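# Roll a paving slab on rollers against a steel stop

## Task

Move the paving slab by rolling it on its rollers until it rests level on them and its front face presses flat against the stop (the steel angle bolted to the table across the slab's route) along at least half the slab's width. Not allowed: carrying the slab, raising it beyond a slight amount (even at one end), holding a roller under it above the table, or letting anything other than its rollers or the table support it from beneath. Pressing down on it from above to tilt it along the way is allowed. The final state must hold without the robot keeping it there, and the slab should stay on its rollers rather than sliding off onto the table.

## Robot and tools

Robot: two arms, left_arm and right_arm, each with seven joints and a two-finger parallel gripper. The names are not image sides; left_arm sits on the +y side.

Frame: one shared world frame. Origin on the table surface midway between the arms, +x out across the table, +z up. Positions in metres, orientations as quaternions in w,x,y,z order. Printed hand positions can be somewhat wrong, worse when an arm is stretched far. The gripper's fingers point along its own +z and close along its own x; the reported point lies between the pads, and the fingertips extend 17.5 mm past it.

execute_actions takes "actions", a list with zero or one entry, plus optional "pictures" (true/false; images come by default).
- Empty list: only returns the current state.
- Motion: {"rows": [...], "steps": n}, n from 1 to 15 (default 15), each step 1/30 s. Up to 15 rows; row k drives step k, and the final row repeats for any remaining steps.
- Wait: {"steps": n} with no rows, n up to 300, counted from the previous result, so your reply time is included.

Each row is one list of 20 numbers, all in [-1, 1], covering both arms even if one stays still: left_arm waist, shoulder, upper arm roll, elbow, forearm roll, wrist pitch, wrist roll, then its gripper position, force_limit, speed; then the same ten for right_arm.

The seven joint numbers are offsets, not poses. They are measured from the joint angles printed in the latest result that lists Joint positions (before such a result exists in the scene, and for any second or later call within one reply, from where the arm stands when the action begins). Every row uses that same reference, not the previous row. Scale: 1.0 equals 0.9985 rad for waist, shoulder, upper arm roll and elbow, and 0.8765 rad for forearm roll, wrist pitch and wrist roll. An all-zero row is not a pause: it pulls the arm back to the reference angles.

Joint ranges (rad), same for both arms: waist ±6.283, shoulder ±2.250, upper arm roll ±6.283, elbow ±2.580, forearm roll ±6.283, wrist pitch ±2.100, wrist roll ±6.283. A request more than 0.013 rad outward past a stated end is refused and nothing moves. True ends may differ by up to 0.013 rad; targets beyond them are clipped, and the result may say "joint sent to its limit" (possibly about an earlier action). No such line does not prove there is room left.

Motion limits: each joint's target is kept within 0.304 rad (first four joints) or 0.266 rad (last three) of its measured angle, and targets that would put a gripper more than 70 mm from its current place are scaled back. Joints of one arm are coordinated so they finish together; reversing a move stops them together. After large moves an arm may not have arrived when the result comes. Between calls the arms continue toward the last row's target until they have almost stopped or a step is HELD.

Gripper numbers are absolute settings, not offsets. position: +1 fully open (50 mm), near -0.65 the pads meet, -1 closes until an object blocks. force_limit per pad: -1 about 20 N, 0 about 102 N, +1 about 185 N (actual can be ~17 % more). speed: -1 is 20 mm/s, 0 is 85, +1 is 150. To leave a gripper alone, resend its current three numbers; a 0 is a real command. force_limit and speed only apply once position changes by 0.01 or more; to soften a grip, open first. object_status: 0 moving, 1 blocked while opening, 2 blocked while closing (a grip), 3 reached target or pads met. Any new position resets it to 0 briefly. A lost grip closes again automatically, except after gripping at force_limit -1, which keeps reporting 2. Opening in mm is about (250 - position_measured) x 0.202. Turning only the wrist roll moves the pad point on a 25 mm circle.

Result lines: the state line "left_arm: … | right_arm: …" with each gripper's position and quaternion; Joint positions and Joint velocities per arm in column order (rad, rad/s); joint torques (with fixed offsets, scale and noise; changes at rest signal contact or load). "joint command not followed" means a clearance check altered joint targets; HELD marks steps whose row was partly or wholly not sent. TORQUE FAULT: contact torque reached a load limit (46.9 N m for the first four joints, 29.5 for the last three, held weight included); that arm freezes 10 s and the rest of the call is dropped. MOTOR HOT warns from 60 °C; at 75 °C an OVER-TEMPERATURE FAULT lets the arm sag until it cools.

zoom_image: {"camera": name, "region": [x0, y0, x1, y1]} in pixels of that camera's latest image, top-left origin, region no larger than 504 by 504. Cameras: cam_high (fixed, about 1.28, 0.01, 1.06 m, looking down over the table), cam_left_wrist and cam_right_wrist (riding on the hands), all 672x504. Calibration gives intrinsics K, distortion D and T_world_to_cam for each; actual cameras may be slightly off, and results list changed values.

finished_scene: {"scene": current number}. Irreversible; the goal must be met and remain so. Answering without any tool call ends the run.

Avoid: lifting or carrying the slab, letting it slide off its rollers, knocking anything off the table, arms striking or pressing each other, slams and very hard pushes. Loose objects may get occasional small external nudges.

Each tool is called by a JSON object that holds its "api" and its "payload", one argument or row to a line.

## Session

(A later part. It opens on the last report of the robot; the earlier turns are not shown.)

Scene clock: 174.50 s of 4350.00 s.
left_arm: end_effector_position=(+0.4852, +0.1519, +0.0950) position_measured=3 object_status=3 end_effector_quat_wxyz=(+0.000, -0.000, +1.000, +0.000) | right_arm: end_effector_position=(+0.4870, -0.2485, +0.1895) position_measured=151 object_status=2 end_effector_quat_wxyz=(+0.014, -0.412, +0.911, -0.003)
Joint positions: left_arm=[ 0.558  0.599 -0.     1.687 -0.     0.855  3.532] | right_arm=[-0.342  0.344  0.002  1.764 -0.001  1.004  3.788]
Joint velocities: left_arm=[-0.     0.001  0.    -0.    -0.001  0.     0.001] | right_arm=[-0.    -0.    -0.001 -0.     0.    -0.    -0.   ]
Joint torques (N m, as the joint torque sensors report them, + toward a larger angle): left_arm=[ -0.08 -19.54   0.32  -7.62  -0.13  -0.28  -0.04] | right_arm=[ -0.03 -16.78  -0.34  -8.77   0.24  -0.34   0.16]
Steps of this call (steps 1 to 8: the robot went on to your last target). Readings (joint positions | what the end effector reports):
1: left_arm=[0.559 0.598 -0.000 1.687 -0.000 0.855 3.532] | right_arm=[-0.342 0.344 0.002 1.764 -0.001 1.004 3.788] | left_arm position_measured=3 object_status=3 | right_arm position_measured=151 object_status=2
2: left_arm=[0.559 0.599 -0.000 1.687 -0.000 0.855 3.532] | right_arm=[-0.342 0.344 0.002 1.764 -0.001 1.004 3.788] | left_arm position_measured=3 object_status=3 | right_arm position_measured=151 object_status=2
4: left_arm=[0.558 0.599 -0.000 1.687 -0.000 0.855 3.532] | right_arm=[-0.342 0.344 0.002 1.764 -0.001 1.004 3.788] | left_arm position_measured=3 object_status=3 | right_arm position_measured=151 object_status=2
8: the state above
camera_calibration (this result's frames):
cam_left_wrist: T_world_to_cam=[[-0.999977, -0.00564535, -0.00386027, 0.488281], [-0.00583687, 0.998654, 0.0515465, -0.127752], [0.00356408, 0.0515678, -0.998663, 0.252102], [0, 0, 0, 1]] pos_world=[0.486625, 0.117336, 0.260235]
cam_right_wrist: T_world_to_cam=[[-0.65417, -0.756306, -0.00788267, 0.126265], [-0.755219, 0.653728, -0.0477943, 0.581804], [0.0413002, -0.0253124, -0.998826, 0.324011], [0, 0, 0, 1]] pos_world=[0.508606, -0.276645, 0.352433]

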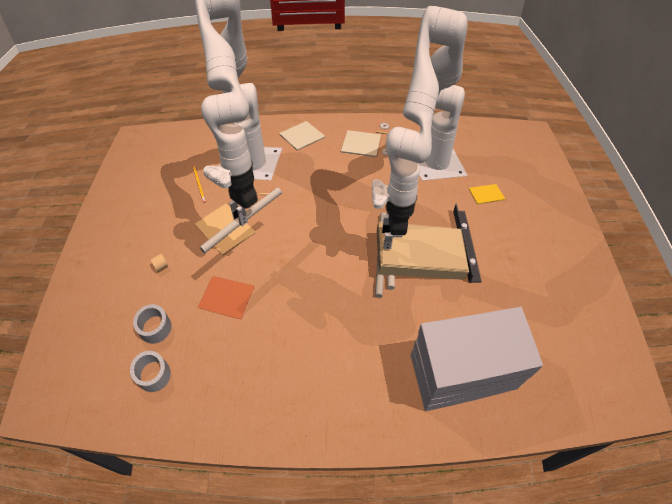

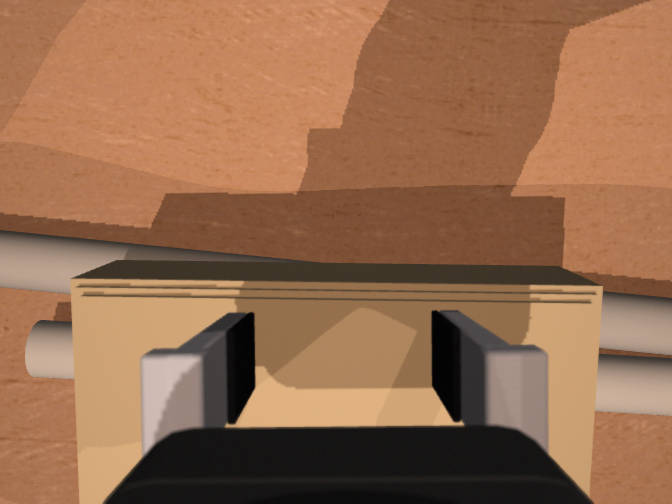

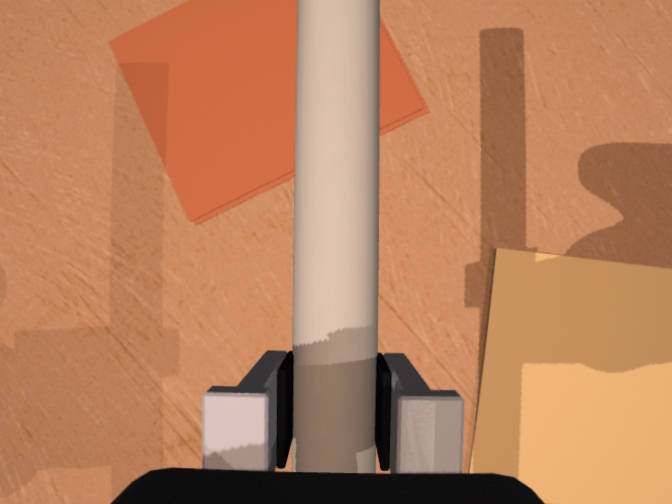

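{"api": "execute_actions", "payload": {
  "actions": [
    {"rows":[[0,0.0128,0,0.0081,0,-0.0238,0,1,0,0, 0,0,0,0,0,0,0,-1,0,0]],"steps":15}
  ],
  "pictures": false
}}

Scene clock: 176.13 s of 4350.00 s.
left_arm: end_effector_position=(+0.4853, +0.1519, +0.0878) position_measured=3 object_status=3 end_effector_quat_wxyz=(+0.001, -0.000, +1.000, -0.000) | right_arm: end_effector_position=(+0.4870, -0.2485, +0.1895) position_measured=151 object_status=2 end_effector_quat_wxyz=(+0.014, -0.412, +0.911, -0.003)
Joint positions: left_arm=[ 0.558  0.61  -0.     1.695 -0.     0.835  3.532] | right_arm=[-0.342  0.344  0.002  1.764 -0.001  1.004  3.788]
Joint velocities: left_arm=[-0.    -0.     0.    -0.     0.    -0.002 -0.001] | right_arm=[-0. -0. -0.  0. -0. -0. -0.]
Joint torques (N m, as the joint torque sensors report them, + toward a larger angle): left_arm=[  0.12 -18.25   0.35  -7.41   0.    -0.62   0.24] | right_arm=[  0.21 -16.8    0.06  -8.6   -0.21  -0.16  -0.14]
Steps of this call (steps 1 to 15: the robot went on to your last target; steps 16 to 34: nothing new was sent; steps 35 to 49: all 15 steps of this action). Readings (joint positions | what the end effector reports):
35: left_arm=[0.558 0.601 -0.000 1.688 -0.000 0.853 3.532] | right_arm=[-0.342 0.344 0.002 1.764 -0.001 1.004 3.788] | left_arm position_measured=3 object_status=3 | right_arm position_measured=151 object_status=2
36: left_arm=[0.558 0.605 -0.000 1.690 -0.000 0.846 3.532] | right_arm=[-0.342 0.344 0.002 1.764 -0.001 1.004 3.788] | left_arm position_measured=3 object_status=3 | right_arm position_measured=151 object_status=2
38: left_arm=[0.558 0.611 -0.000 1.695 -0.000 0.836 3.532] | right_arm=[-0.342 0.344 0.002 1.764 -0.001 1.004 3.788] | left_arm position_measured=3 object_status=3 | right_arm position_measured=151 object_status=2
42: left_arm=[0.558 0.610 -0.000 1.695 -0.000 0.835 3.532] | right_arm=[-0.342 0.344 0.002 1.764 -0.001 1.004 3.788] | left_arm position_measured=3 object_status=3 | right_arm position_measured=151 object_status=2
49: the state above

{"api": "execute_actions", "payload": {
  "actions": [
    {"rows":[[0,0.0096,0,0.006,0,-0.018,0,1,0,0, 0,0,0,0,0,0,0,-1,0,0]],"steps":15}
  ],
  "pictures": false
}}

Scene clock: 178.40 s of 4350.00 s.
left_arm: end_effector_position=(+0.4854, +0.1518, +0.0875) position_measured=3 object_status=3 end_effector_quat_wxyz=(+0.003, +0.000, +1.000, -0.001) | right_arm: end_effector_position=(+0.4870, -0.2485, +0.1895) position_measured=151 object_status=2 end_effector_quat_wxyz=(+0.014, -0.412, +0.911, -0.003)
Joint positions: left_arm=[ 0.558  0.608 -0.     1.701 -0.     0.826  3.531] | right_arm=[-0.342  0.344  0.002  1.764 -0.001  1.004  3.788]
Joint velocities: left_arm=[-0.    -0.     0.     0.    -0.     0.001  0.   ] | right_arm=[-0. -0.  0. -0.  0.  0. -0.]
Joint torques (N m, as the joint torque sensors report them, + toward a larger angle): left_arm=[  0.35 -10.31   0.    -7.38  -0.08  -3.78   0.46] | right_arm=[ -0.25 -17.14   0.47  -8.97  -0.27  -0.41   0.01]
Steps of this call (steps 1 to 15: the robot went on to your last target; steps 16 to 53: nothing new was sent; steps 54 to 68: all 15 steps of this action). Readings (joint positions | what the end effector reports):
54: left_arm=[0.558 0.611 -0.000 1.696 -0.000 0.834 3.532] | right_arm=[-0.342 0.344 0.002 1.764 -0.001 1.004 3.788] | left_arm position_measured=3 object_status=3 | right_arm position_measured=151 object_status=2
55: left_arm=[0.558 0.611 -0.000 1.697 -0.000 0.831 3.531] | right_arm=[-0.342 0.344 0.002 1.764 -0.001 1.004 3.788] | left_arm position_measured=3 object_status=3 | right_arm position_measured=151 object_status=2
57: left_arm=[0.558 0.609 -0.000 1.700 -0.000 0.828 3.531] | right_arm=[-0.342 0.344 0.002 1.764 -0.001 1.004 3.788] | left_arm position_measured=3 object_status=3 | right_arm position_measured=151 object_status=2
61: left_arm=[0.558 0.608 -0.000 1.701 -0.000 0.826 3.531] | right_arm=[-0.342 0.344 0.002 1.764 -0.001 1.004 3.788] | left_arm position_measured=3 object_status=3 | right_arm position_measured=151 object_status=2
68: the state above

{"api": "execute_actions", "payload": {
  "actions": [
    {"rows":[[0,0.016,0,0.002,0,-0.0135,0,1,0,0, 0,0,0,0,0,0,0,-1,0,0],[0.004,0.0176,0,-0.001,0,-0.0116,0.004,1,0,0, 0,0,0,0,0,0,0,-1,0,0],[0.008,0.019,0,-0.004,0,-0.0097,0.009,1,0,0, 0,0,0,0,0,0,0,-1,0,0],[0.012,0.0207,0,-0.008,0,-0.0077,0.013,1,0,0, 0,0,0,0,0,0,0,-1,0,0],[0.015,0.022,0,-0.011,0,-0.0058,0.018,1,0,0, 0,0,0,0,0,0,0,-1,0,0],[0.019,0.024,0,-0.014,0,-0.004,0.022,1,0,0, 0,0,0,0,0,0,0,-1,0,0],[0.023,0.0254,0,-0.017,0,-0.002,0.026,1,0,0, 0,0,0,0,0,0,0,-1,0,0],[0.027,0.027,0,-0.020,0,0,0.031,1,0,0, 0,0,0,0,0,0,0,-1,0,0],[0.031,0.0285,0,-0.024,0,0.002,0.035,1,0,0, 0,0,0,0,0,0,0,-1,0,0],[0.035,0.030,0,-0.027,0,0.004,0.040,1,0,0, 0,0,0,0,0,0,0,-1,0,0],[0.0385,0.0316,0,-0.030,0,0.0057,0.044,1,0,0, 0,0,0,0,0,0,0,-1,0,0]],"steps":15}
  ]
}}

Scene clock: 182.23 s of 4350.00 s.
left_arm: end_effector_position=(+0.4841, +0.1307, +0.0886) position_measured=3 object_status=3 end_effector_quat_wxyz=(+0.003, +0.001, +1.000, -0.003) | right_arm: end_effector_position=(+0.4870, -0.2485, +0.1895) position_measured=151 object_status=2 end_effector_quat_wxyz=(+0.014, -0.412, +0.911, -0.003)
Joint positions: left_arm=[0.596 0.621 0.003 1.672 0.001 0.841 3.568] | right_arm=[-0.342  0.344  0.002  1.764 -0.001  1.004  3.788]
Joint velocities: left_arm=[ 0.018  0.004 -0.003 -0.01  -0.005  0.007  0.004] | right_arm=[-0. -0.  0. -0.  0.  0. -0.]
Joint torques (N m, as the joint torque sensors report them, + toward a larger angle): left_arm=[-1.19 -5.86 -1.66 -7.65 -0.71 -5.62  0.96] | right_arm=[ -0.06 -16.79  -0.22  -8.84  -0.09  -0.47   0.24]
Steps of this call (steps 1 to 15: the robot went on to your last target; steps 16 to 90: nothing new was sent; then 0.33 s passed at rest; steps 91 to 105: all 15 steps of this action). Readings (joint positions | what the end effector reports):
91: left_arm=[0.558 0.609 0.000 1.702 -0.000 0.825 3.531] | right_arm=[-0.342 0.344 0.002 1.764 -0.001 1.004 3.788] | left_arm position_measured=3 object_status=3 | right_arm position_measured=151 object_status=2
92: left_arm=[0.558 0.609 0.000 1.701 -0.000 0.825 3.531] | right_arm=[-0.342 0.344 0.002 1.764 -0.001 1.004 3.788] | left_arm position_measured=3 object_status=3 | right_arm position_measured=151 object_status=2
94: left_arm=[0.563 0.610 -0.002 1.698 -0.002 0.828 3.535] | right_arm=[-0.342 0.344 0.002 1.764 -0.001 1.004 3.788] | left_arm position_measured=3 object_status=3 | right_arm position_measured=151 object_status=2
98: left_arm=[0.576 0.614 -0.001 1.688 -0.002 0.835 3.549] | right_arm=[-0.342 0.344 0.002 1.764 -0.001 1.004 3.788] | left_arm position_measured=3 object_status=3 | right_arm position_measured=151 object_status=2
105: the state above
camera_calibration (this result's frames):
cam_left_wrist: T_world_to_cam=[[-0.999954, -0.00288384, -0.00909333, 0.487187], [-0.00329687, 0.998948, 0.0457384, -0.107014], [0.00895186, 0.0457663, -0.998912, 0.244957], [0, 0, 0, 1]] pos_world=[0.484619, 0.0970955, 0.254015]
cam_right_wrist: T_world_to_cam=[[-0.654197, -0.756283, -0.00789407, 0.126286], [-0.755195, 0.653755, -0.0477987, 0.581808], [0.0413101, -0.0253082, -0.998826, 0.324008], [0, 0, 0, 1]] pos_world=[0.50861, -0.276652, 0.352434]

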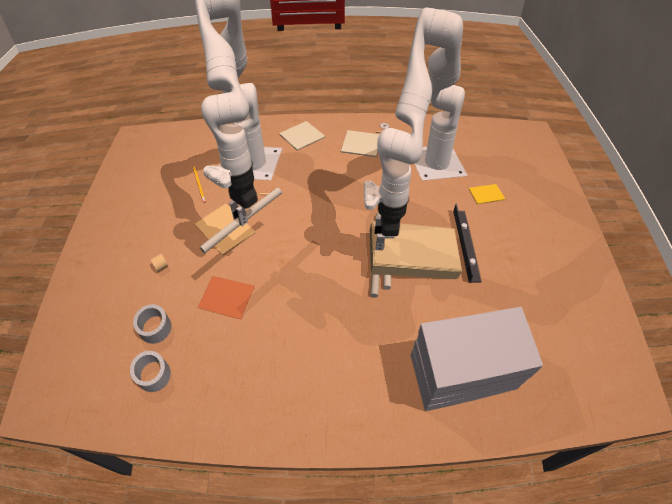

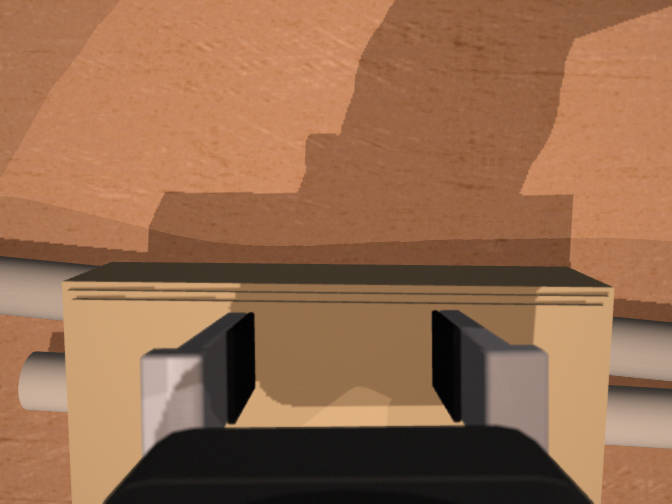

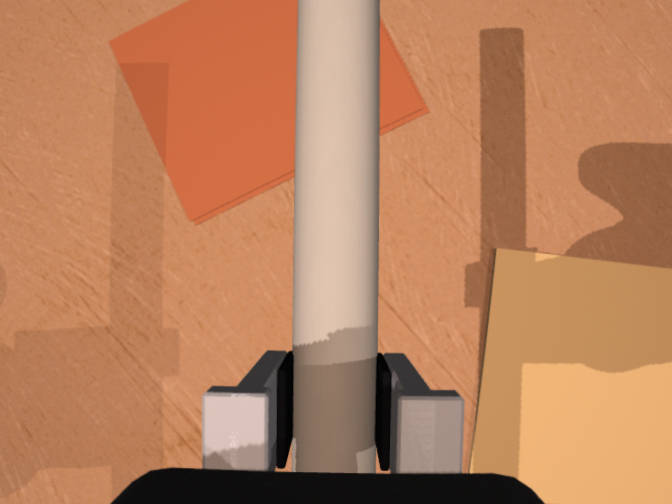

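{"api": "execute_actions", "payload": {
  "actions": [
    {"rows":[[0.004,0.019,0,-0.004,0,-0.009,0.005,1,0,0, 0,0,0,0,0,0,0,-1,0,0],[0.009,0.021,0,-0.009,0,-0.006,0.010,1,0,0, 0,0,0,0,0,0,0,-1,0,0],[0.014,0.023,0,-0.014,0,-0.003,0.016,1,0,0, 0,0,0,0,0,0,0,-1,0,0],[0.019,0.025,0,-0.019,0,0,0.022,1,0,0, 0,0,0,0,0,0,0,-1,0,0],[0.024,0.0273,0,-0.024,0,0.003,0.027,1,0,0, 0,0,0,0,0,0,0,-1,0,0],[0.029,0.0295,0,-0.029,0,0.006,0.033,1,0,0, 0,0,0,0,0,0,0,-1,0,0],[0.034,0.0316,0,-0.034,0,0.009,0.039,1,0,0, 0,0,0,0,0,0,0,-1,0,0],[0.039,0.034,0,-0.039,0,0.012,0.044,1,0,0, 0,0,0,0,0,0,0,-1,0,0],[0.044,0.036,0,-0.044,0,0.016,0.050,1,0,0, 0,0,0,0,0,0,0,-1,0,0],[0.049,0.038,0,-0.049,0,0.019,0.056,1,0,0, 0,0,0,0,0,0,0,-1,0,0],[0.054,0.041,0,-0.054,0,0.023,0.062,1,0,0, 0,0,0,0,0,0,0,-1,0,0],[0.059,0.044,0,-0.060,0,0.027,0.0686,1,0,0, 0,0,0,0,0,0,0,-1,0,0]],"steps":15}
  ]
}}

Scene clock: 190.13 s of 4350.00 s.
left_arm: end_effector_position=(+0.4819, +0.0950, +0.0910) position_measured=3 object_status=3 end_effector_quat_wxyz=(+0.002, +0.003, +1.000, -0.006) | right_arm: end_effector_position=(+0.4870, -0.2485, +0.1895) position_measured=151 object_status=2 end_effector_quat_wxyz=(+0.014, -0.412, +0.911, -0.003)
Joint positions: left_arm=[0.655 0.645 0.009 1.613 0.005 0.875 3.626] | right_arm=[-0.342  0.344  0.002  1.764 -0.001  1.004  3.788]
Joint velocities: left_arm=[ 0.034  0.015  0.021 -0.031  0.012 -0.003  0.028] | right_arm=[ 0.    -0.     0.001  0.    -0.     0.     0.   ]
Joint torques (N m, as the joint torque sensors report them, + toward a larger angle): left_arm=[-3.25 -7.38 -4.51 -6.99 -2.24 -5.16  0.58] | right_arm=[  0.05 -16.84  -0.1   -9.06  -0.07  -0.29  -0.05]
Steps of this call (steps 1 to 15: the robot went on to your last target; steps 16 to 90: nothing new was sent; then 4.40 s passed at rest; steps 91 to 105: all 15 steps of this action). Readings (joint positions | what the end effector reports):
91: left_arm=[0.598 0.621 0.002 1.671 0.001 0.842 3.568] | right_arm=[-0.342 0.344 0.002 1.764 -0.001 1.004 3.788] | left_arm position_measured=3 object_status=3 | right_arm position_measured=151 object_status=2
92: left_arm=[0.599 0.622 0.002 1.669 -0.000 0.844 3.570] | right_arm=[-0.342 0.344 0.002 1.764 -0.001 1.004 3.788] | left_arm position_measured=3 object_status=3 | right_arm position_measured=151 object_status=2
94: left_arm=[0.606 0.625 0.001 1.663 -0.000 0.849 3.576] | right_arm=[-0.342 0.344 0.002 1.764 -0.001 1.004 3.788] | left_arm position_measured=3 object_status=3 | right_arm position_measured=151 object_status=2
98: left_arm=[0.625 0.632 0.004 1.644 0.002 0.859 3.595] | right_arm=[-0.342 0.344 0.002 1.764 -0.001 1.004 3.788] | left_arm position_measured=3 object_status=3 | right_arm position_measured=151 object_status=2
105: the state above
camera_calibration (this result's frames):
cam_left_wrist: T_world_to_cam=[[-0.999977, 0.000244009, -0.00672146, 0.484389], [-0.0000186643, 0.999237, 0.0390521, -0.0724569], [0.00672586, 0.0390513, -0.999215, 0.250788], [0, 0, 0, 1]] pos_world=[0.48269, 0.0624899, 0.256676]
cam_right_wrist: T_world_to_cam=[[-0.654205, -0.756276, -0.00789781, 0.126293], [-0.755188, 0.653763, -0.0478002, 0.581809], [0.0413134, -0.0253068, -0.998826, 0.324007], [0, 0, 0, 1]] pos_world=[0.508611, -0.276654, 0.352434]

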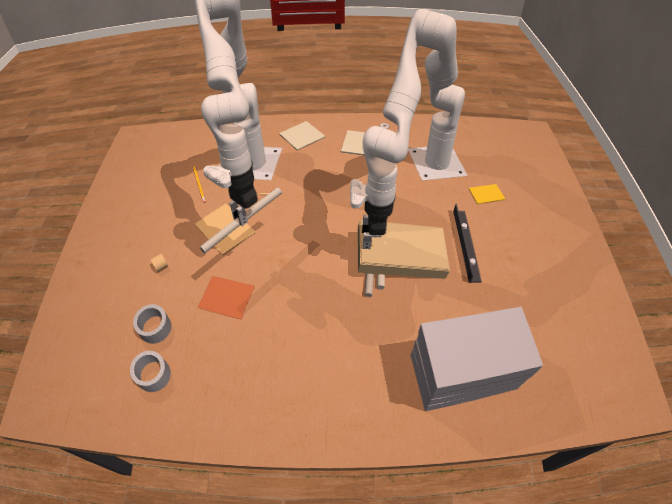

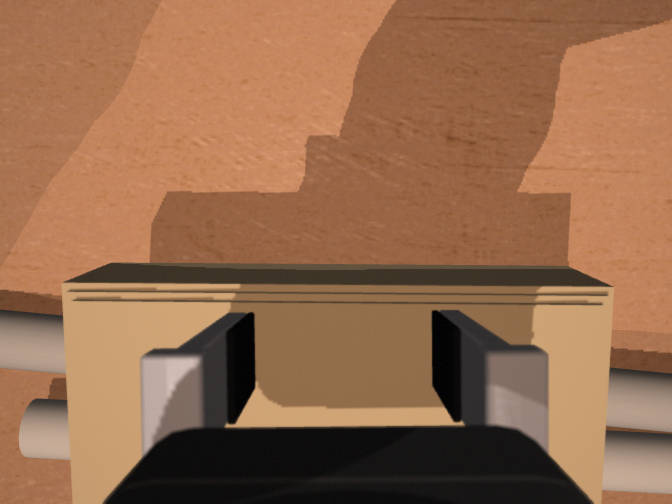

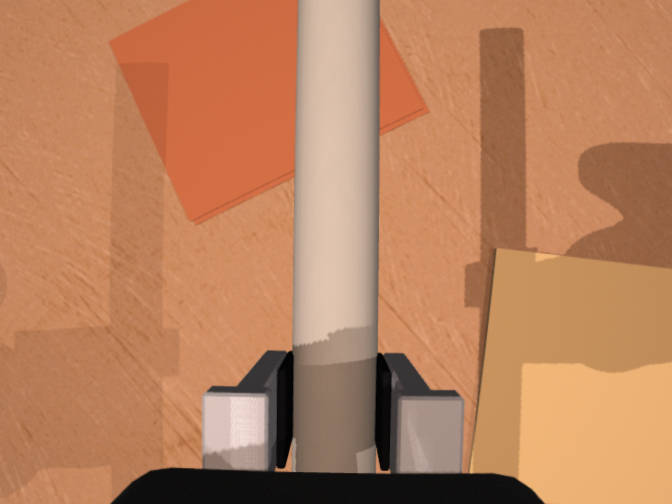

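{"api": "execute_actions", "payload": {
  "actions": []
}}

Scene clock: 204.47 s of 4350.00 s.
left_arm: end_effector_position=(+0.4818, +0.0942, +0.0910) position_measured=3 object_status=3 end_effector_quat_wxyz=(+0.002, +0.004, +1.000, -0.006) | right_arm: end_effector_position=(+0.4870, -0.2485, +0.1895) position_measured=151 object_status=2 end_effector_quat_wxyz=(+0.014, -0.412, +0.911, -0.003)
Joint positions: left_arm=[0.657 0.646 0.008 1.612 0.004 0.876 3.627] | right_arm=[-0.342  0.344  0.002  1.764 -0.001  1.004  3.788]
Joint velocities: left_arm=[-0.    -0.     0.001 -0.001  0.     0.    -0.   ] | right_arm=[-0.    -0.    -0.001 -0.    -0.    -0.     0.   ]
Joint torques (N m, as the joint torque sensors report them, + toward a larger angle): left_arm=[-2.17 -6.13 -2.57 -7.44 -1.84 -5.83  0.89] | right_arm=[  0.06 -16.9    0.16  -8.9   -0.1   -0.39   0.03]
Steps of this call (steps 1 to 15: the robot went on to your last target; steps 16 to 90: nothing new was sent; then 11.33 s passed at rest). Readings (joint positions | what the end effector reports):
1: left_arm=[0.655 0.645 0.009 1.613 0.005 0.875 3.626] | right_arm=[-0.342 0.344 0.002 1.764 -0.001 1.004 3.788] | left_arm position_measured=3 object_status=3 | right_arm position_measured=151 object_status=2
2: left_arm=[0.656 0.645 0.009 1.612 0.005 0.875 3.627] | right_arm=[-0.342 0.344 0.002 1.764 -0.001 1.004 3.788] | left_arm position_measured=3 object_status=3 | right_arm position_measured=151 object_status=2
4: left_arm=[0.657 0.646 0.008 1.612 0.005 0.876 3.627] | right_arm=[-0.342 0.344 0.002 1.764 -0.001 1.004 3.788] | left_arm position_measured=3 object_status=3 | right_arm position_measured=151 object_status=2
8: left_arm=[0.657 0.646 0.008 1.612 0.004 0.876 3.627] | right_arm=[-0.342 0.344 0.002 1.764 -0.001 1.004 3.788] | left_arm position_measured=3 object_status=3 | right_arm position_measured=151 object_status=2
90: the state above
All arms were judged still, so your last target was given up. Only a new action makes them travel on or press farther. Fingers that are still opening or closing keep moving.
camera_calibration (this result's frames):
cam_left_wrist: T_world_to_cam=[[-0.999972, 0.00193119, -0.00716954, 0.484197], [0.00164235, 0.999195, 0.0400773, -0.0725351], [0.00724116, 0.0400644, -0.999171, 0.250508], [0, 0, 0, 1]] pos_world=[0.482489, 0.0615052, 0.256679]
cam_right_wrist: T_world_to_cam=[[-0.654206, -0.756275, -0.00789795, 0.126293], [-0.755187, 0.653764, -0.0478002, 0.58181], [0.0413135, -0.0253068, -0.998826, 0.324007], [0, 0, 0, 1]] pos_world=[0.508611, -0.276654, 0.352434]

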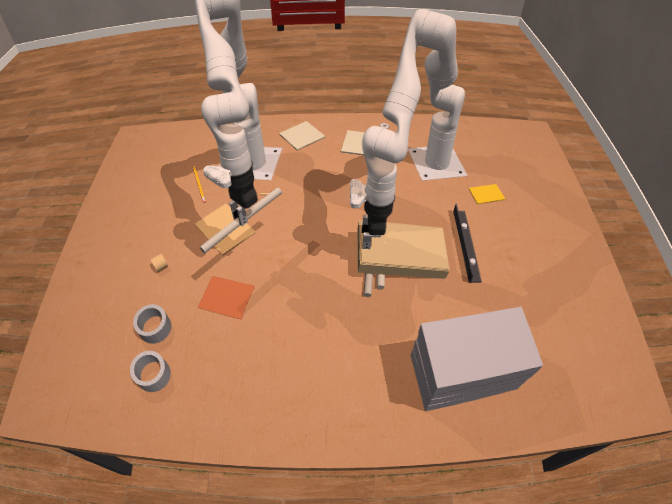

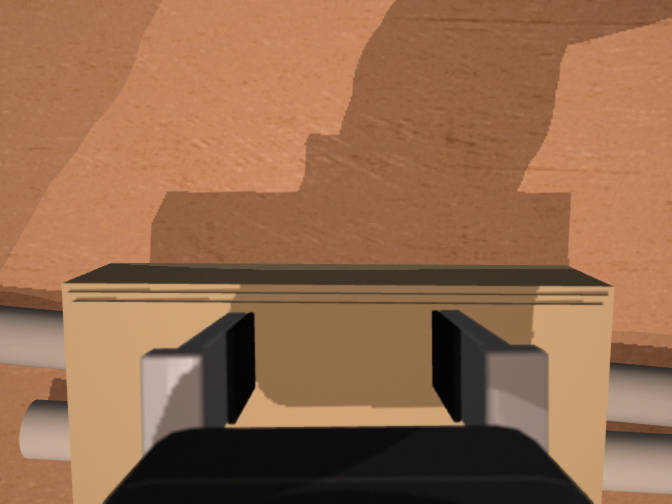

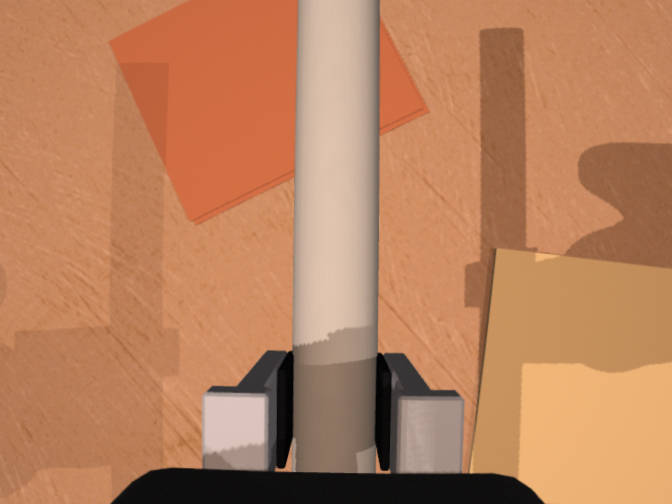

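{"api": "execute_actions", "payload": {
  "actions": [
    {"rows":[[0.004,0.014,0,0.001,0,-0.016,0.005,1,0,0,0,0,0,0,0,0,0,-1,0,0],[0.008,0.016,0,-0.005,0,-0.012,0.010,1,0,0,0,0,0,0,0,0,0,-1,0,0],[0.012,0.019,0,-0.011,0,-0.007,0.015,1,0,0,0,0,0,0,0,0,0,-1,0,0],[0.0165,0.022,0,-0.017,0,-0.003,0.020,1,0,0,0,0,0,0,0,0,0,-1,0,0],[0.021,0.025,0,-0.023,0,0.002,0.025,1,0,0,0,0,0,0,0,0,0,-1,0,0],[0.025,0.027,0,-0.029,0,0.006,0.030,1,0,0,0,0,0,0,0,0,0,-1,0,0],[0.029,0.030,0,-0.035,0,0.011,0.035,1,0,0,0,0,0,0,0,0,0,-1,0,0],[0.033,0.033,0,-0.041,0,0.015,0.040,1,0,0,0,0,0,0,0,0,0,-1,0,0],[0.037,0.035,0,-0.047,0,0.020,0.045,1,0,0,0,0,0,0,0,0,0,-1,0,0],[0.041,0.038,0,-0.053,0,0.024,0.050,1,0,0,0,0,0,0,0,0,0,-1,0,0],[0.0455,0.041,0,-0.059,0,0.029,0.055,1,0,0,0,0,0,0,0,0,0,-1,0,0],[0.0496,0.0436,0,-0.065,0,0.033,0.060,1,0,0,0,0,0,0,0,0,0,-1,0,0]],"steps":15}
  ],
  "pictures": false
}}

Scene clock: 210.03 s of 4350.00 s.
left_arm: end_effector_position=(+0.4804, +0.0618, +0.0927) position_measured=3 object_status=3 end_effector_quat_wxyz=(+0.000, +0.004, +1.000, -0.008) | right_arm: end_effector_position=(+0.4870, -0.2485, +0.1895) position_measured=151 object_status=2 end_effector_quat_wxyz=(+0.014, -0.412, +0.911, -0.003)
Joint positions: left_arm=[0.707 0.674 0.013 1.548 0.008 0.911 3.678] | right_arm=[-0.342  0.344  0.002  1.764 -0.001  1.004  3.788]
Joint velocities: left_arm=[ 0.024  0.014  0.015 -0.034  0.011  0.01   0.023] | right_arm=[ 0.    -0.     0.    -0.    -0.     0.001 -0.   ]
Joint torques (N m, as the joint torque sensors report them, + toward a larger angle): left_arm=[ -2.88 -11.81  -3.34  -7.11  -2.03  -3.68   0.51] | right_arm=[ -0.03 -16.9    0.07  -9.03  -0.13  -0.29  -0.02]
Steps of this call (steps 1 to 90: nothing new was sent; then 2.07 s passed at rest; steps 91 to 105: all 15 steps of this action). Readings (joint positions | what the end effector reports):
91: left_arm=[0.659 0.645 0.008 1.612 0.004 0.875 3.627] | right_arm=[-0.342 0.344 0.002 1.764 -0.001 1.004 3.788] | left_arm position_measured=3 object_status=3 | right_arm position_measured=151 object_status=2
92: left_arm=[0.661 0.645 0.007 1.612 0.003 0.873 3.629] | right_arm=[-0.342 0.344 0.002 1.764 -0.001 1.004 3.788] | left_arm position_measured=3 object_status=3 | right_arm position_measured=151 object_status=2
94: left_arm=[0.667 0.648 0.007 1.605 0.003 0.877 3.635] | right_arm=[-0.342 0.344 0.002 1.764 -0.001 1.004 3.788] | left_arm position_measured=3 object_status=3 | right_arm position_measured=151 object_status=2
98: left_arm=[0.683 0.657 0.010 1.582 0.006 0.890 3.652] | right_arm=[-0.342 0.344 0.002 1.764 -0.001 1.004 3.788] | left_arm position_measured=3 object_status=3 | right_arm position_measured=151 object_status=2
105: the state above

{"api": "execute_actions", "payload": {
  "actions": [
    {"rows":[[0.004,0.014,-0.006,0.001,-0.004,-0.016,0.005,1,0,0,0,0,0,0,0,0,0,-1,0,0],[0.008,0.017,-0.008,-0.006,-0.006,-0.012,0.010,1,0,0,0,0,0,0,0,0,0,-1,0,0],[0.012,0.020,-0.010,-0.012,-0.008,-0.007,0.014,1,0,0,0,0,0,0,0,0,0,-1,0,0],[0.016,0.023,-0.012,-0.018,-0.009,-0.003,0.019,1,0,0,0,0,0,0,0,0,0,-1,0,0],[0.020,0.026,-0.013,-0.025,-0.009,0.002,0.024,1,0,0,0,0,0,0,0,0,0,-1,0,0],[0.024,0.029,-0.013,-0.031,-0.009,0.006,0.029,1,0,0,0,0,0,0,0,0,0,-1,0,0],[0.028,0.033,-0.013,-0.038,-0.009,0.011,0.033,1,0,0,0,0,0,0,0,0,0,-1,0,0],[0.032,0.036,-0.013,-0.044,-0.009,0.015,0.038,1,0,0,0,0,0,0,0,0,0,-1,0,0],[0.036,0.039,-0.013,-0.050,-0.009,0.020,0.043,1,0,0,0,0,0,0,0,0,0,-1,0,0],[0.040,0.042,-0.013,-0.056,-0.009,0.024,0.048,1,0,0,0,0,0,0,0,0,0,-1,0,0],[0.044,0.045,-0.013,-0.063,-0.009,0.029,0.052,1,0,0,0,0,0,0,0,0,0,-1,0,0],[0.048,0.048,-0.013,-0.069,-0.009,0.034,0.057,1,0,0,0,0,0,0,0,0,0,-1,0,0]],"steps":15}
  ]
}}

Scene clock: 213.17 s of 4350.00 s.
left_arm: end_effector_position=(+0.4843, +0.0372, +0.0907) position_measured=3 object_status=3 end_effector_quat_wxyz=(+0.002, +0.001, +1.000, -0.004) | right_arm: end_effector_position=(+0.4870, -0.2485, +0.1895) position_measured=151 object_status=2 end_effector_quat_wxyz=(+0.014, -0.412, +0.911, -0.003)
Joint positions: left_arm=[0.755 0.71  0.003 1.48  0.002 0.943 3.727] | right_arm=[-0.342  0.344  0.002  1.764 -0.001  1.004  3.788]
Joint velocities: left_arm=[ 0.027  0.008  0.023 -0.042  0.017  0.009  0.022] | right_arm=[ 0.     0.     0.     0.     0.    -0.001 -0.   ]
Joint torques (N m, as the joint torque sensors report them, + toward a larger angle): left_arm=[ -2.72 -14.91  -3.07  -6.84  -1.78  -1.6    0.25] | right_arm=[  0.14 -16.97   0.06  -8.81   0.03  -0.11   0.05]
Steps of this call (steps 1 to 15: the robot went on to your last target; steps 16 to 79: nothing new was sent; steps 80 to 94: all 15 steps of this action). Readings (joint positions | what the end effector reports):
80: left_arm=[0.710 0.676 0.011 1.547 0.006 0.911 3.679] | right_arm=[-0.342 0.344 0.002 1.764 -0.001 1.004 3.788] | left_arm position_measured=3 object_status=3 | right_arm position_measured=151 object_status=2
81: left_arm=[0.712 0.676 0.009 1.548 0.005 0.909 3.680] | right_arm=[-0.342 0.344 0.002 1.764 -0.001 1.004 3.788] | left_arm position_measured=3 object_status=3 | right_arm position_measured=151 object_status=2
83: left_arm=[0.719 0.681 0.007 1.540 0.004 0.910 3.686] | right_arm=[-0.342 0.344 0.002 1.764 -0.001 1.004 3.788] | left_arm position_measured=3 object_status=3 | right_arm position_measured=151 object_status=2
87: left_arm=[0.733 0.692 0.002 1.517 0.001 0.922 3.702] | right_arm=[-0.342 0.344 0.002 1.764 -0.001 1.004 3.788] | left_arm position_measured=3 object_status=3 | right_arm position_measured=151 object_status=2
94: the state above
camera_calibration (this result's frames):
cam_left_wrist: T_world_to_cam=[[-0.999963, -0.00257996, -0.00817958, 0.48708], [-0.00292976, 0.999069, 0.0430458, -0.0136263], [0.00806091, 0.0430682, -0.99904, 0.251893], [0, 0, 0, 1]] pos_world=[0.484991, 0.00402167, 0.256222]
cam_right_wrist: T_world_to_cam=[[-0.654223, -0.75626, -0.0079058, 0.126308], [-0.755172, 0.653782, -0.0478035, 0.581813], [0.0413205, -0.0253039, -0.998825, 0.324005], [0, 0, 0, 1]] pos_world=[0.508614, -0.276658, 0.352435]

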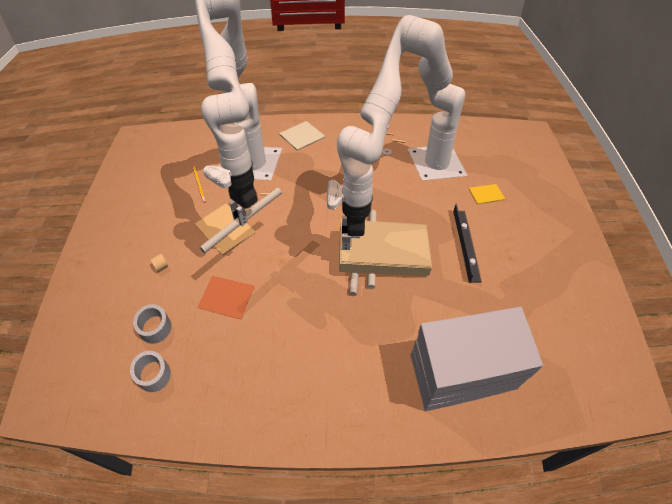

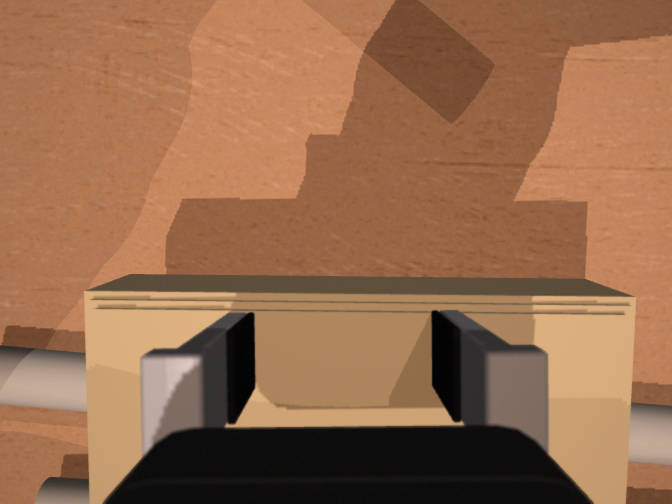

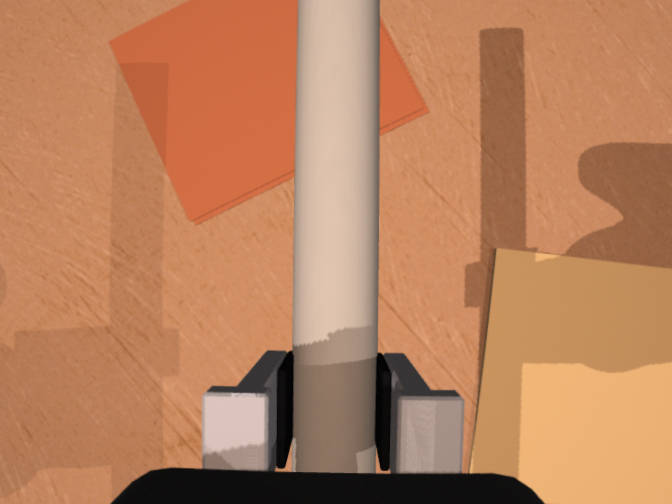

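{"api": "execute_actions", "payload": {
  "actions": [
    {"rows":[[0.002,0.015,-0.003,0.006,-0.002,-0.022,0.002,1,0,0,0,0,0,0,0,0,0,-1,0,0],[0.004,0.018,-0.003,0.003,-0.002,-0.020,0.005,1,0,0,0,0,0,0,0,0,0,-1,0,0],[0.008,0.021,-0.003,-0.005,-0.002,-0.014,0.010,1,0,0,0,0,0,0,0,0,0,-1,0,0],[0.012,0.024,-0.003,-0.013,-0.002,-0.009,0.014,1,0,0,0,0,0,0,0,0,0,-1,0,0],[0.016,0.028,-0.003,-0.020,-0.002,-0.003,0.019,1,0,0,0,0,0,0,0,0,0,-1,0,0],[0.020,0.031,-0.003,-0.028,-0.002,0.003,0.024,1,0,0,0,0,0,0,0,0,0,-1,0,0],[0.024,0.034,-0.003,-0.035,-0.002,0.008,0.029,1,0,0,0,0,0,0,0,0,0,-1,0,0],[0.028,0.038,-0.003,-0.043,-0.002,0.014,0.033,1,0,0,0,0,0,0,0,0,0,-1,0,0],[0.032,0.041,-0.003,-0.051,-0.002,0.020,0.038,1,0,0,0,0,0,0,0,0,0,-1,0,0],[0.036,0.044,-0.003,-0.058,-0.002,0.025,0.043,1,0,0,0,0,0,0,0,0,0,-1,0,0],[0.041,0.048,-0.003,-0.066,-0.002,0.031,0.048,1,0,0,0,0,0,0,0,0,0,-1,0,0],[0.045,0.051,-0.003,-0.074,-0.002,0.0365,0.053,1,0,0,0,0,0,0,0,0,0,-1,0,0]],"steps":15}
  ]
}}

Scene clock: 221.47 s of 4350.00 s.
left_arm: end_effector_position=(+0.4839, +0.0070, +0.0864) position_measured=3 object_status=3 end_effector_quat_wxyz=(+0.001, +0.001, +1.000, -0.004) | right_arm: end_effector_position=(+0.4870, -0.2485, +0.1895) position_measured=151 object_status=2 end_effector_quat_wxyz=(+0.014, -0.412, +0.911, -0.003)
Joint positions: left_arm=[0.8   0.753 0.004 1.407 0.003 0.975 3.772] | right_arm=[-0.342  0.344  0.002  1.764 -0.001  1.004  3.788]
Joint velocities: left_arm=[ 0.024  0.011  0.018 -0.054  0.016  0.011  0.03 ] | right_arm=[-0.     0.    -0.002 -0.     0.    -0.     0.   ]
Joint torques (N m, as the joint torque sensors report them, + toward a larger angle): left_arm=[ -2.69 -18.9   -2.7   -6.25  -1.42  -0.37   0.15] | right_arm=[ -0.26 -16.87   0.08  -8.82   0.    -0.29  -0.04]
Steps of this call (steps 1 to 15: the robot went on to your last target; steps 16 to 90: nothing new was sent; then 4.80 s passed at rest; steps 91 to 105: all 15 steps of this action). Readings (joint positions | what the end effector reports):
91: left_arm=[0.757 0.713 0.002 1.479 0.001 0.943 3.727] | right_arm=[-0.342 0.344 0.002 1.764 -0.001 1.004 3.788] | left_arm position_measured=3 object_status=3 | right_arm position_measured=151 object_status=2
92: left_arm=[0.758 0.714 0.002 1.481 0.002 0.938 3.728] | right_arm=[-0.342 0.344 0.002 1.764 -0.001 1.004 3.788] | left_arm position_measured=3 object_status=3 | right_arm position_measured=151 object_status=2
94: left_arm=[0.762 0.720 0.001 1.477 0.001 0.934 3.732] | right_arm=[-0.342 0.344 0.002 1.764 -0.001 1.004 3.788] | left_arm position_measured=3 object_status=3 | right_arm position_measured=151 object_status=2
98: left_arm=[0.776 0.733 0.002 1.452 0.002 0.949 3.747] | right_arm=[-0.342 0.344 0.002 1.764 -0.001 1.004 3.788] | left_arm position_measured=3 object_status=3 | right_arm position_measured=151 object_status=2
105: the state above
camera_calibration (this result's frames):
cam_left_wrist: T_world_to_cam=[[-0.99998, -0.00305846, -0.00550442, 0.486304], [-0.00329244, 0.999069, 0.0430118, 0.0168916], [0.00536774, 0.0430291, -0.999059, 0.250216], [0, 0, 0, 1]] pos_world=[0.485007, -0.0261551, 0.251931]
cam_right_wrist: T_world_to_cam=[[-0.654232, -0.756252, -0.00790956, 0.126315], [-0.755164, 0.653791, -0.0478049, 0.581814], [0.0413238, -0.0253025, -0.998825, 0.324004], [0, 0, 0, 1]] pos_world=[0.508615, -0.276661, 0.352436]

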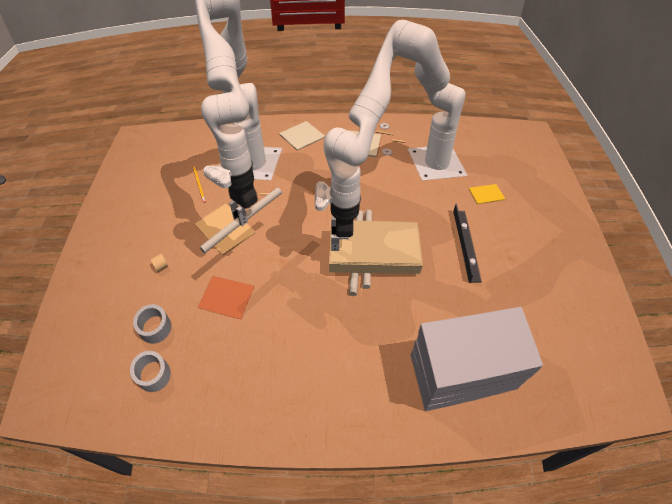

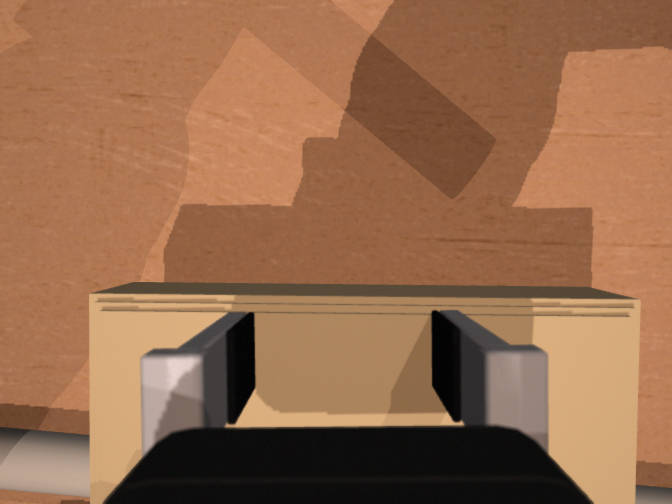

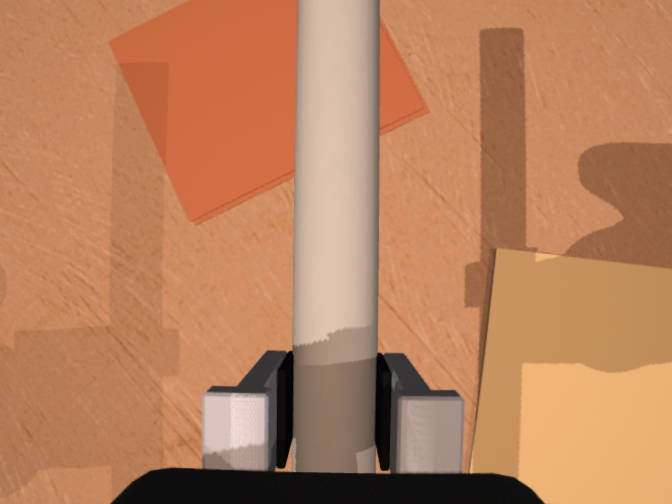

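{"api": "execute_actions", "payload": {
  "actions": [
    {"rows":[[0.002,0.013,-0.003,0.003,-0.002,-0.012,0.002,1,0,0,0,0,0,0,0,0,0,-1,0,0],[0.003,0.016,-0.003,0.005,-0.002,-0.018,0.003,1,0,0,0,0,0,0,0,0,0,-1,0,0],[0.004,0.019,-0.003,0.006,-0.002,-0.021,0.005,1,0,0,0,0,0,0,0,0,0,-1,0,0],[0.005,0.021,-0.003,0.005,-0.002,-0.022,0.006,1,0,0,0,0,0,0,0,0,0,-1,0,0],[0.009,0.025,-0.003,-0.004,-0.002,-0.016,0.011,1,0,0,0,0,0,0,0,0,0,-1,0,0],[0.013,0.029,-0.003,-0.013,-0.002,-0.011,0.015,1,0,0,0,0,0,0,0,0,0,-1,0,0],[0.017,0.033,-0.003,-0.022,-0.002,-0.005,0.020,1,0,0,0,0,0,0,0,0,0,-1,0,0],[0.022,0.037,-0.003,-0.032,-0.002,0.001,0.025,1,0,0,0,0,0,0,0,0,0,-1,0,0],[0.026,0.041,-0.003,-0.041,-0.002,0.007,0.030,1,0,0,0,0,0,0,0,0,0,-1,0,0],[0.030,0.045,-0.003,-0.050,-0.002,0.013,0.035,1,0,0,0,0,0,0,0,0,0,-1,0,0],[0.034,0.049,-0.003,-0.059,-0.002,0.018,0.040,1,0,0,0,0,0,0,0,0,0,-1,0,0],[0.039,0.054,-0.003,-0.069,-0.002,0.024,0.045,1,0,0,0,0,0,0,0,0,0,-1,0,0],[0.043,0.058,-0.003,-0.078,-0.002,0.030,0.050,1,0,0,0,0,0,0,0,0,0,-1,0,0]],"steps":15}
  ]
}}

Scene clock: 231.70 s of 4350.00 s.
left_arm: end_effector_position=(+0.4819, -0.0259, +0.0842) position_measured=3 object_status=3 end_effector_quat_wxyz=(+0.002, +0.003, +1.000, -0.008) | right_arm: end_effector_position=(+0.4870, -0.2486, +0.1895) position_measured=151 object_status=2 end_effector_quat_wxyz=(+0.014, -0.412, +0.911, -0.003)
Joint positions: left_arm=[0.844 0.793 0.007 1.332 0.006 1.003 3.813] | right_arm=[-0.342  0.344  0.002  1.764 -0.001  1.004  3.788]
Joint velocities: left_arm=[ 0.066  0.072  0.021 -0.155  0.017  0.045  0.08 ] | right_arm=[-0.    -0.     0.001  0.     0.    -0.001  0.   ]
Joint torques (N m, as the joint torque sensors report them, + toward a larger angle): left_arm=[ -4.87 -14.05  -4.13  -6.33  -2.53  -2.51   0.19] | right_arm=[ -0.06 -16.75  -0.05  -8.88   0.01  -0.33   0.09]
Steps of this call (steps 1 to 15: the robot went on to your last target; steps 16 to 90: nothing new was sent; then 6.73 s passed at rest; steps 91 to 105: all 15 steps of this action). Readings (joint positions | what the end effector reports):
91: left_arm=[0.802 0.756 0.002 1.405 0.002 0.976 3.773] | right_arm=[-0.342 0.344 0.002 1.764 -0.001 1.004 3.788] | left_arm position_measured=3 object_status=3 | right_arm position_measured=151 object_status=2
92: left_arm=[0.803 0.758 0.002 1.406 0.002 0.972 3.773] | right_arm=[-0.342 0.344 0.002 1.764 -0.001 1.004 3.788] | left_arm position_measured=3 object_status=3 | right_arm position_measured=151 object_status=2
94: left_arm=[0.805 0.757 0.003 1.408 0.004 0.966 3.775] | right_arm=[-0.342 0.344 0.002 1.764 -0.001 1.004 3.788] | left_arm position_measured=3 object_status=3 | right_arm position_measured=151 object_status=2
98: left_arm=[0.816 0.766 0.005 1.390 0.005 0.973 3.785] | right_arm=[-0.342 0.344 0.002 1.764 -0.001 1.004 3.788] | left_arm position_measured=3 object_status=3 | right_arm position_measured=151 object_status=2
105: the state above
camera_calibration (this result's frames):
cam_left_wrist: T_world_to_cam=[[-0.999974, 0.000909505, -0.00713351, 0.484432], [0.000657287, 0.999377, 0.0352798, 0.0486565], [0.00716115, 0.0352742, -0.999352, 0.24844], [0, 0, 0, 1]] pos_world=[0.482609, -0.0578303, 0.250018]
cam_right_wrist: T_world_to_cam=[[-0.654241, -0.756244, -0.00791345, 0.126322], [-0.755156, 0.6538, -0.0478065, 0.581815], [0.0413272, -0.0253011, -0.998825, 0.324003], [0, 0, 0, 1]] pos_world=[0.508616, -0.276663, 0.352436]

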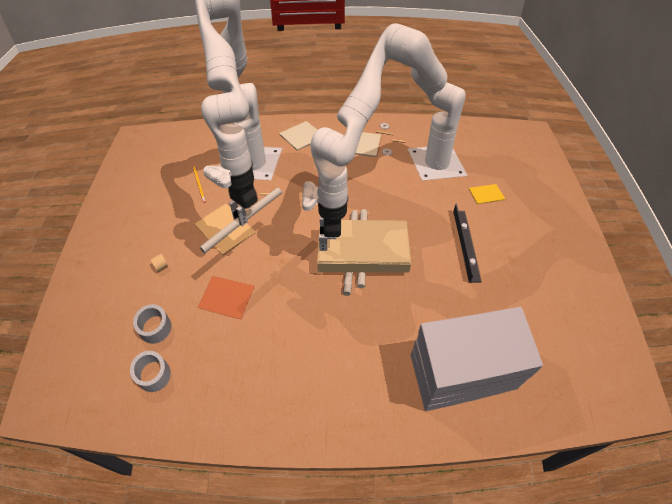

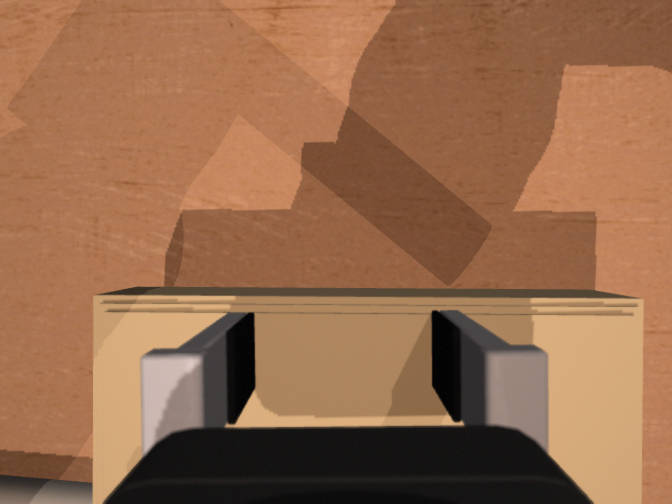

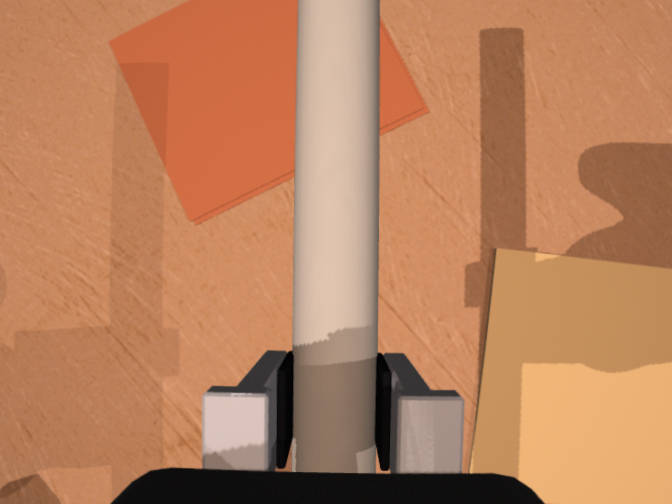

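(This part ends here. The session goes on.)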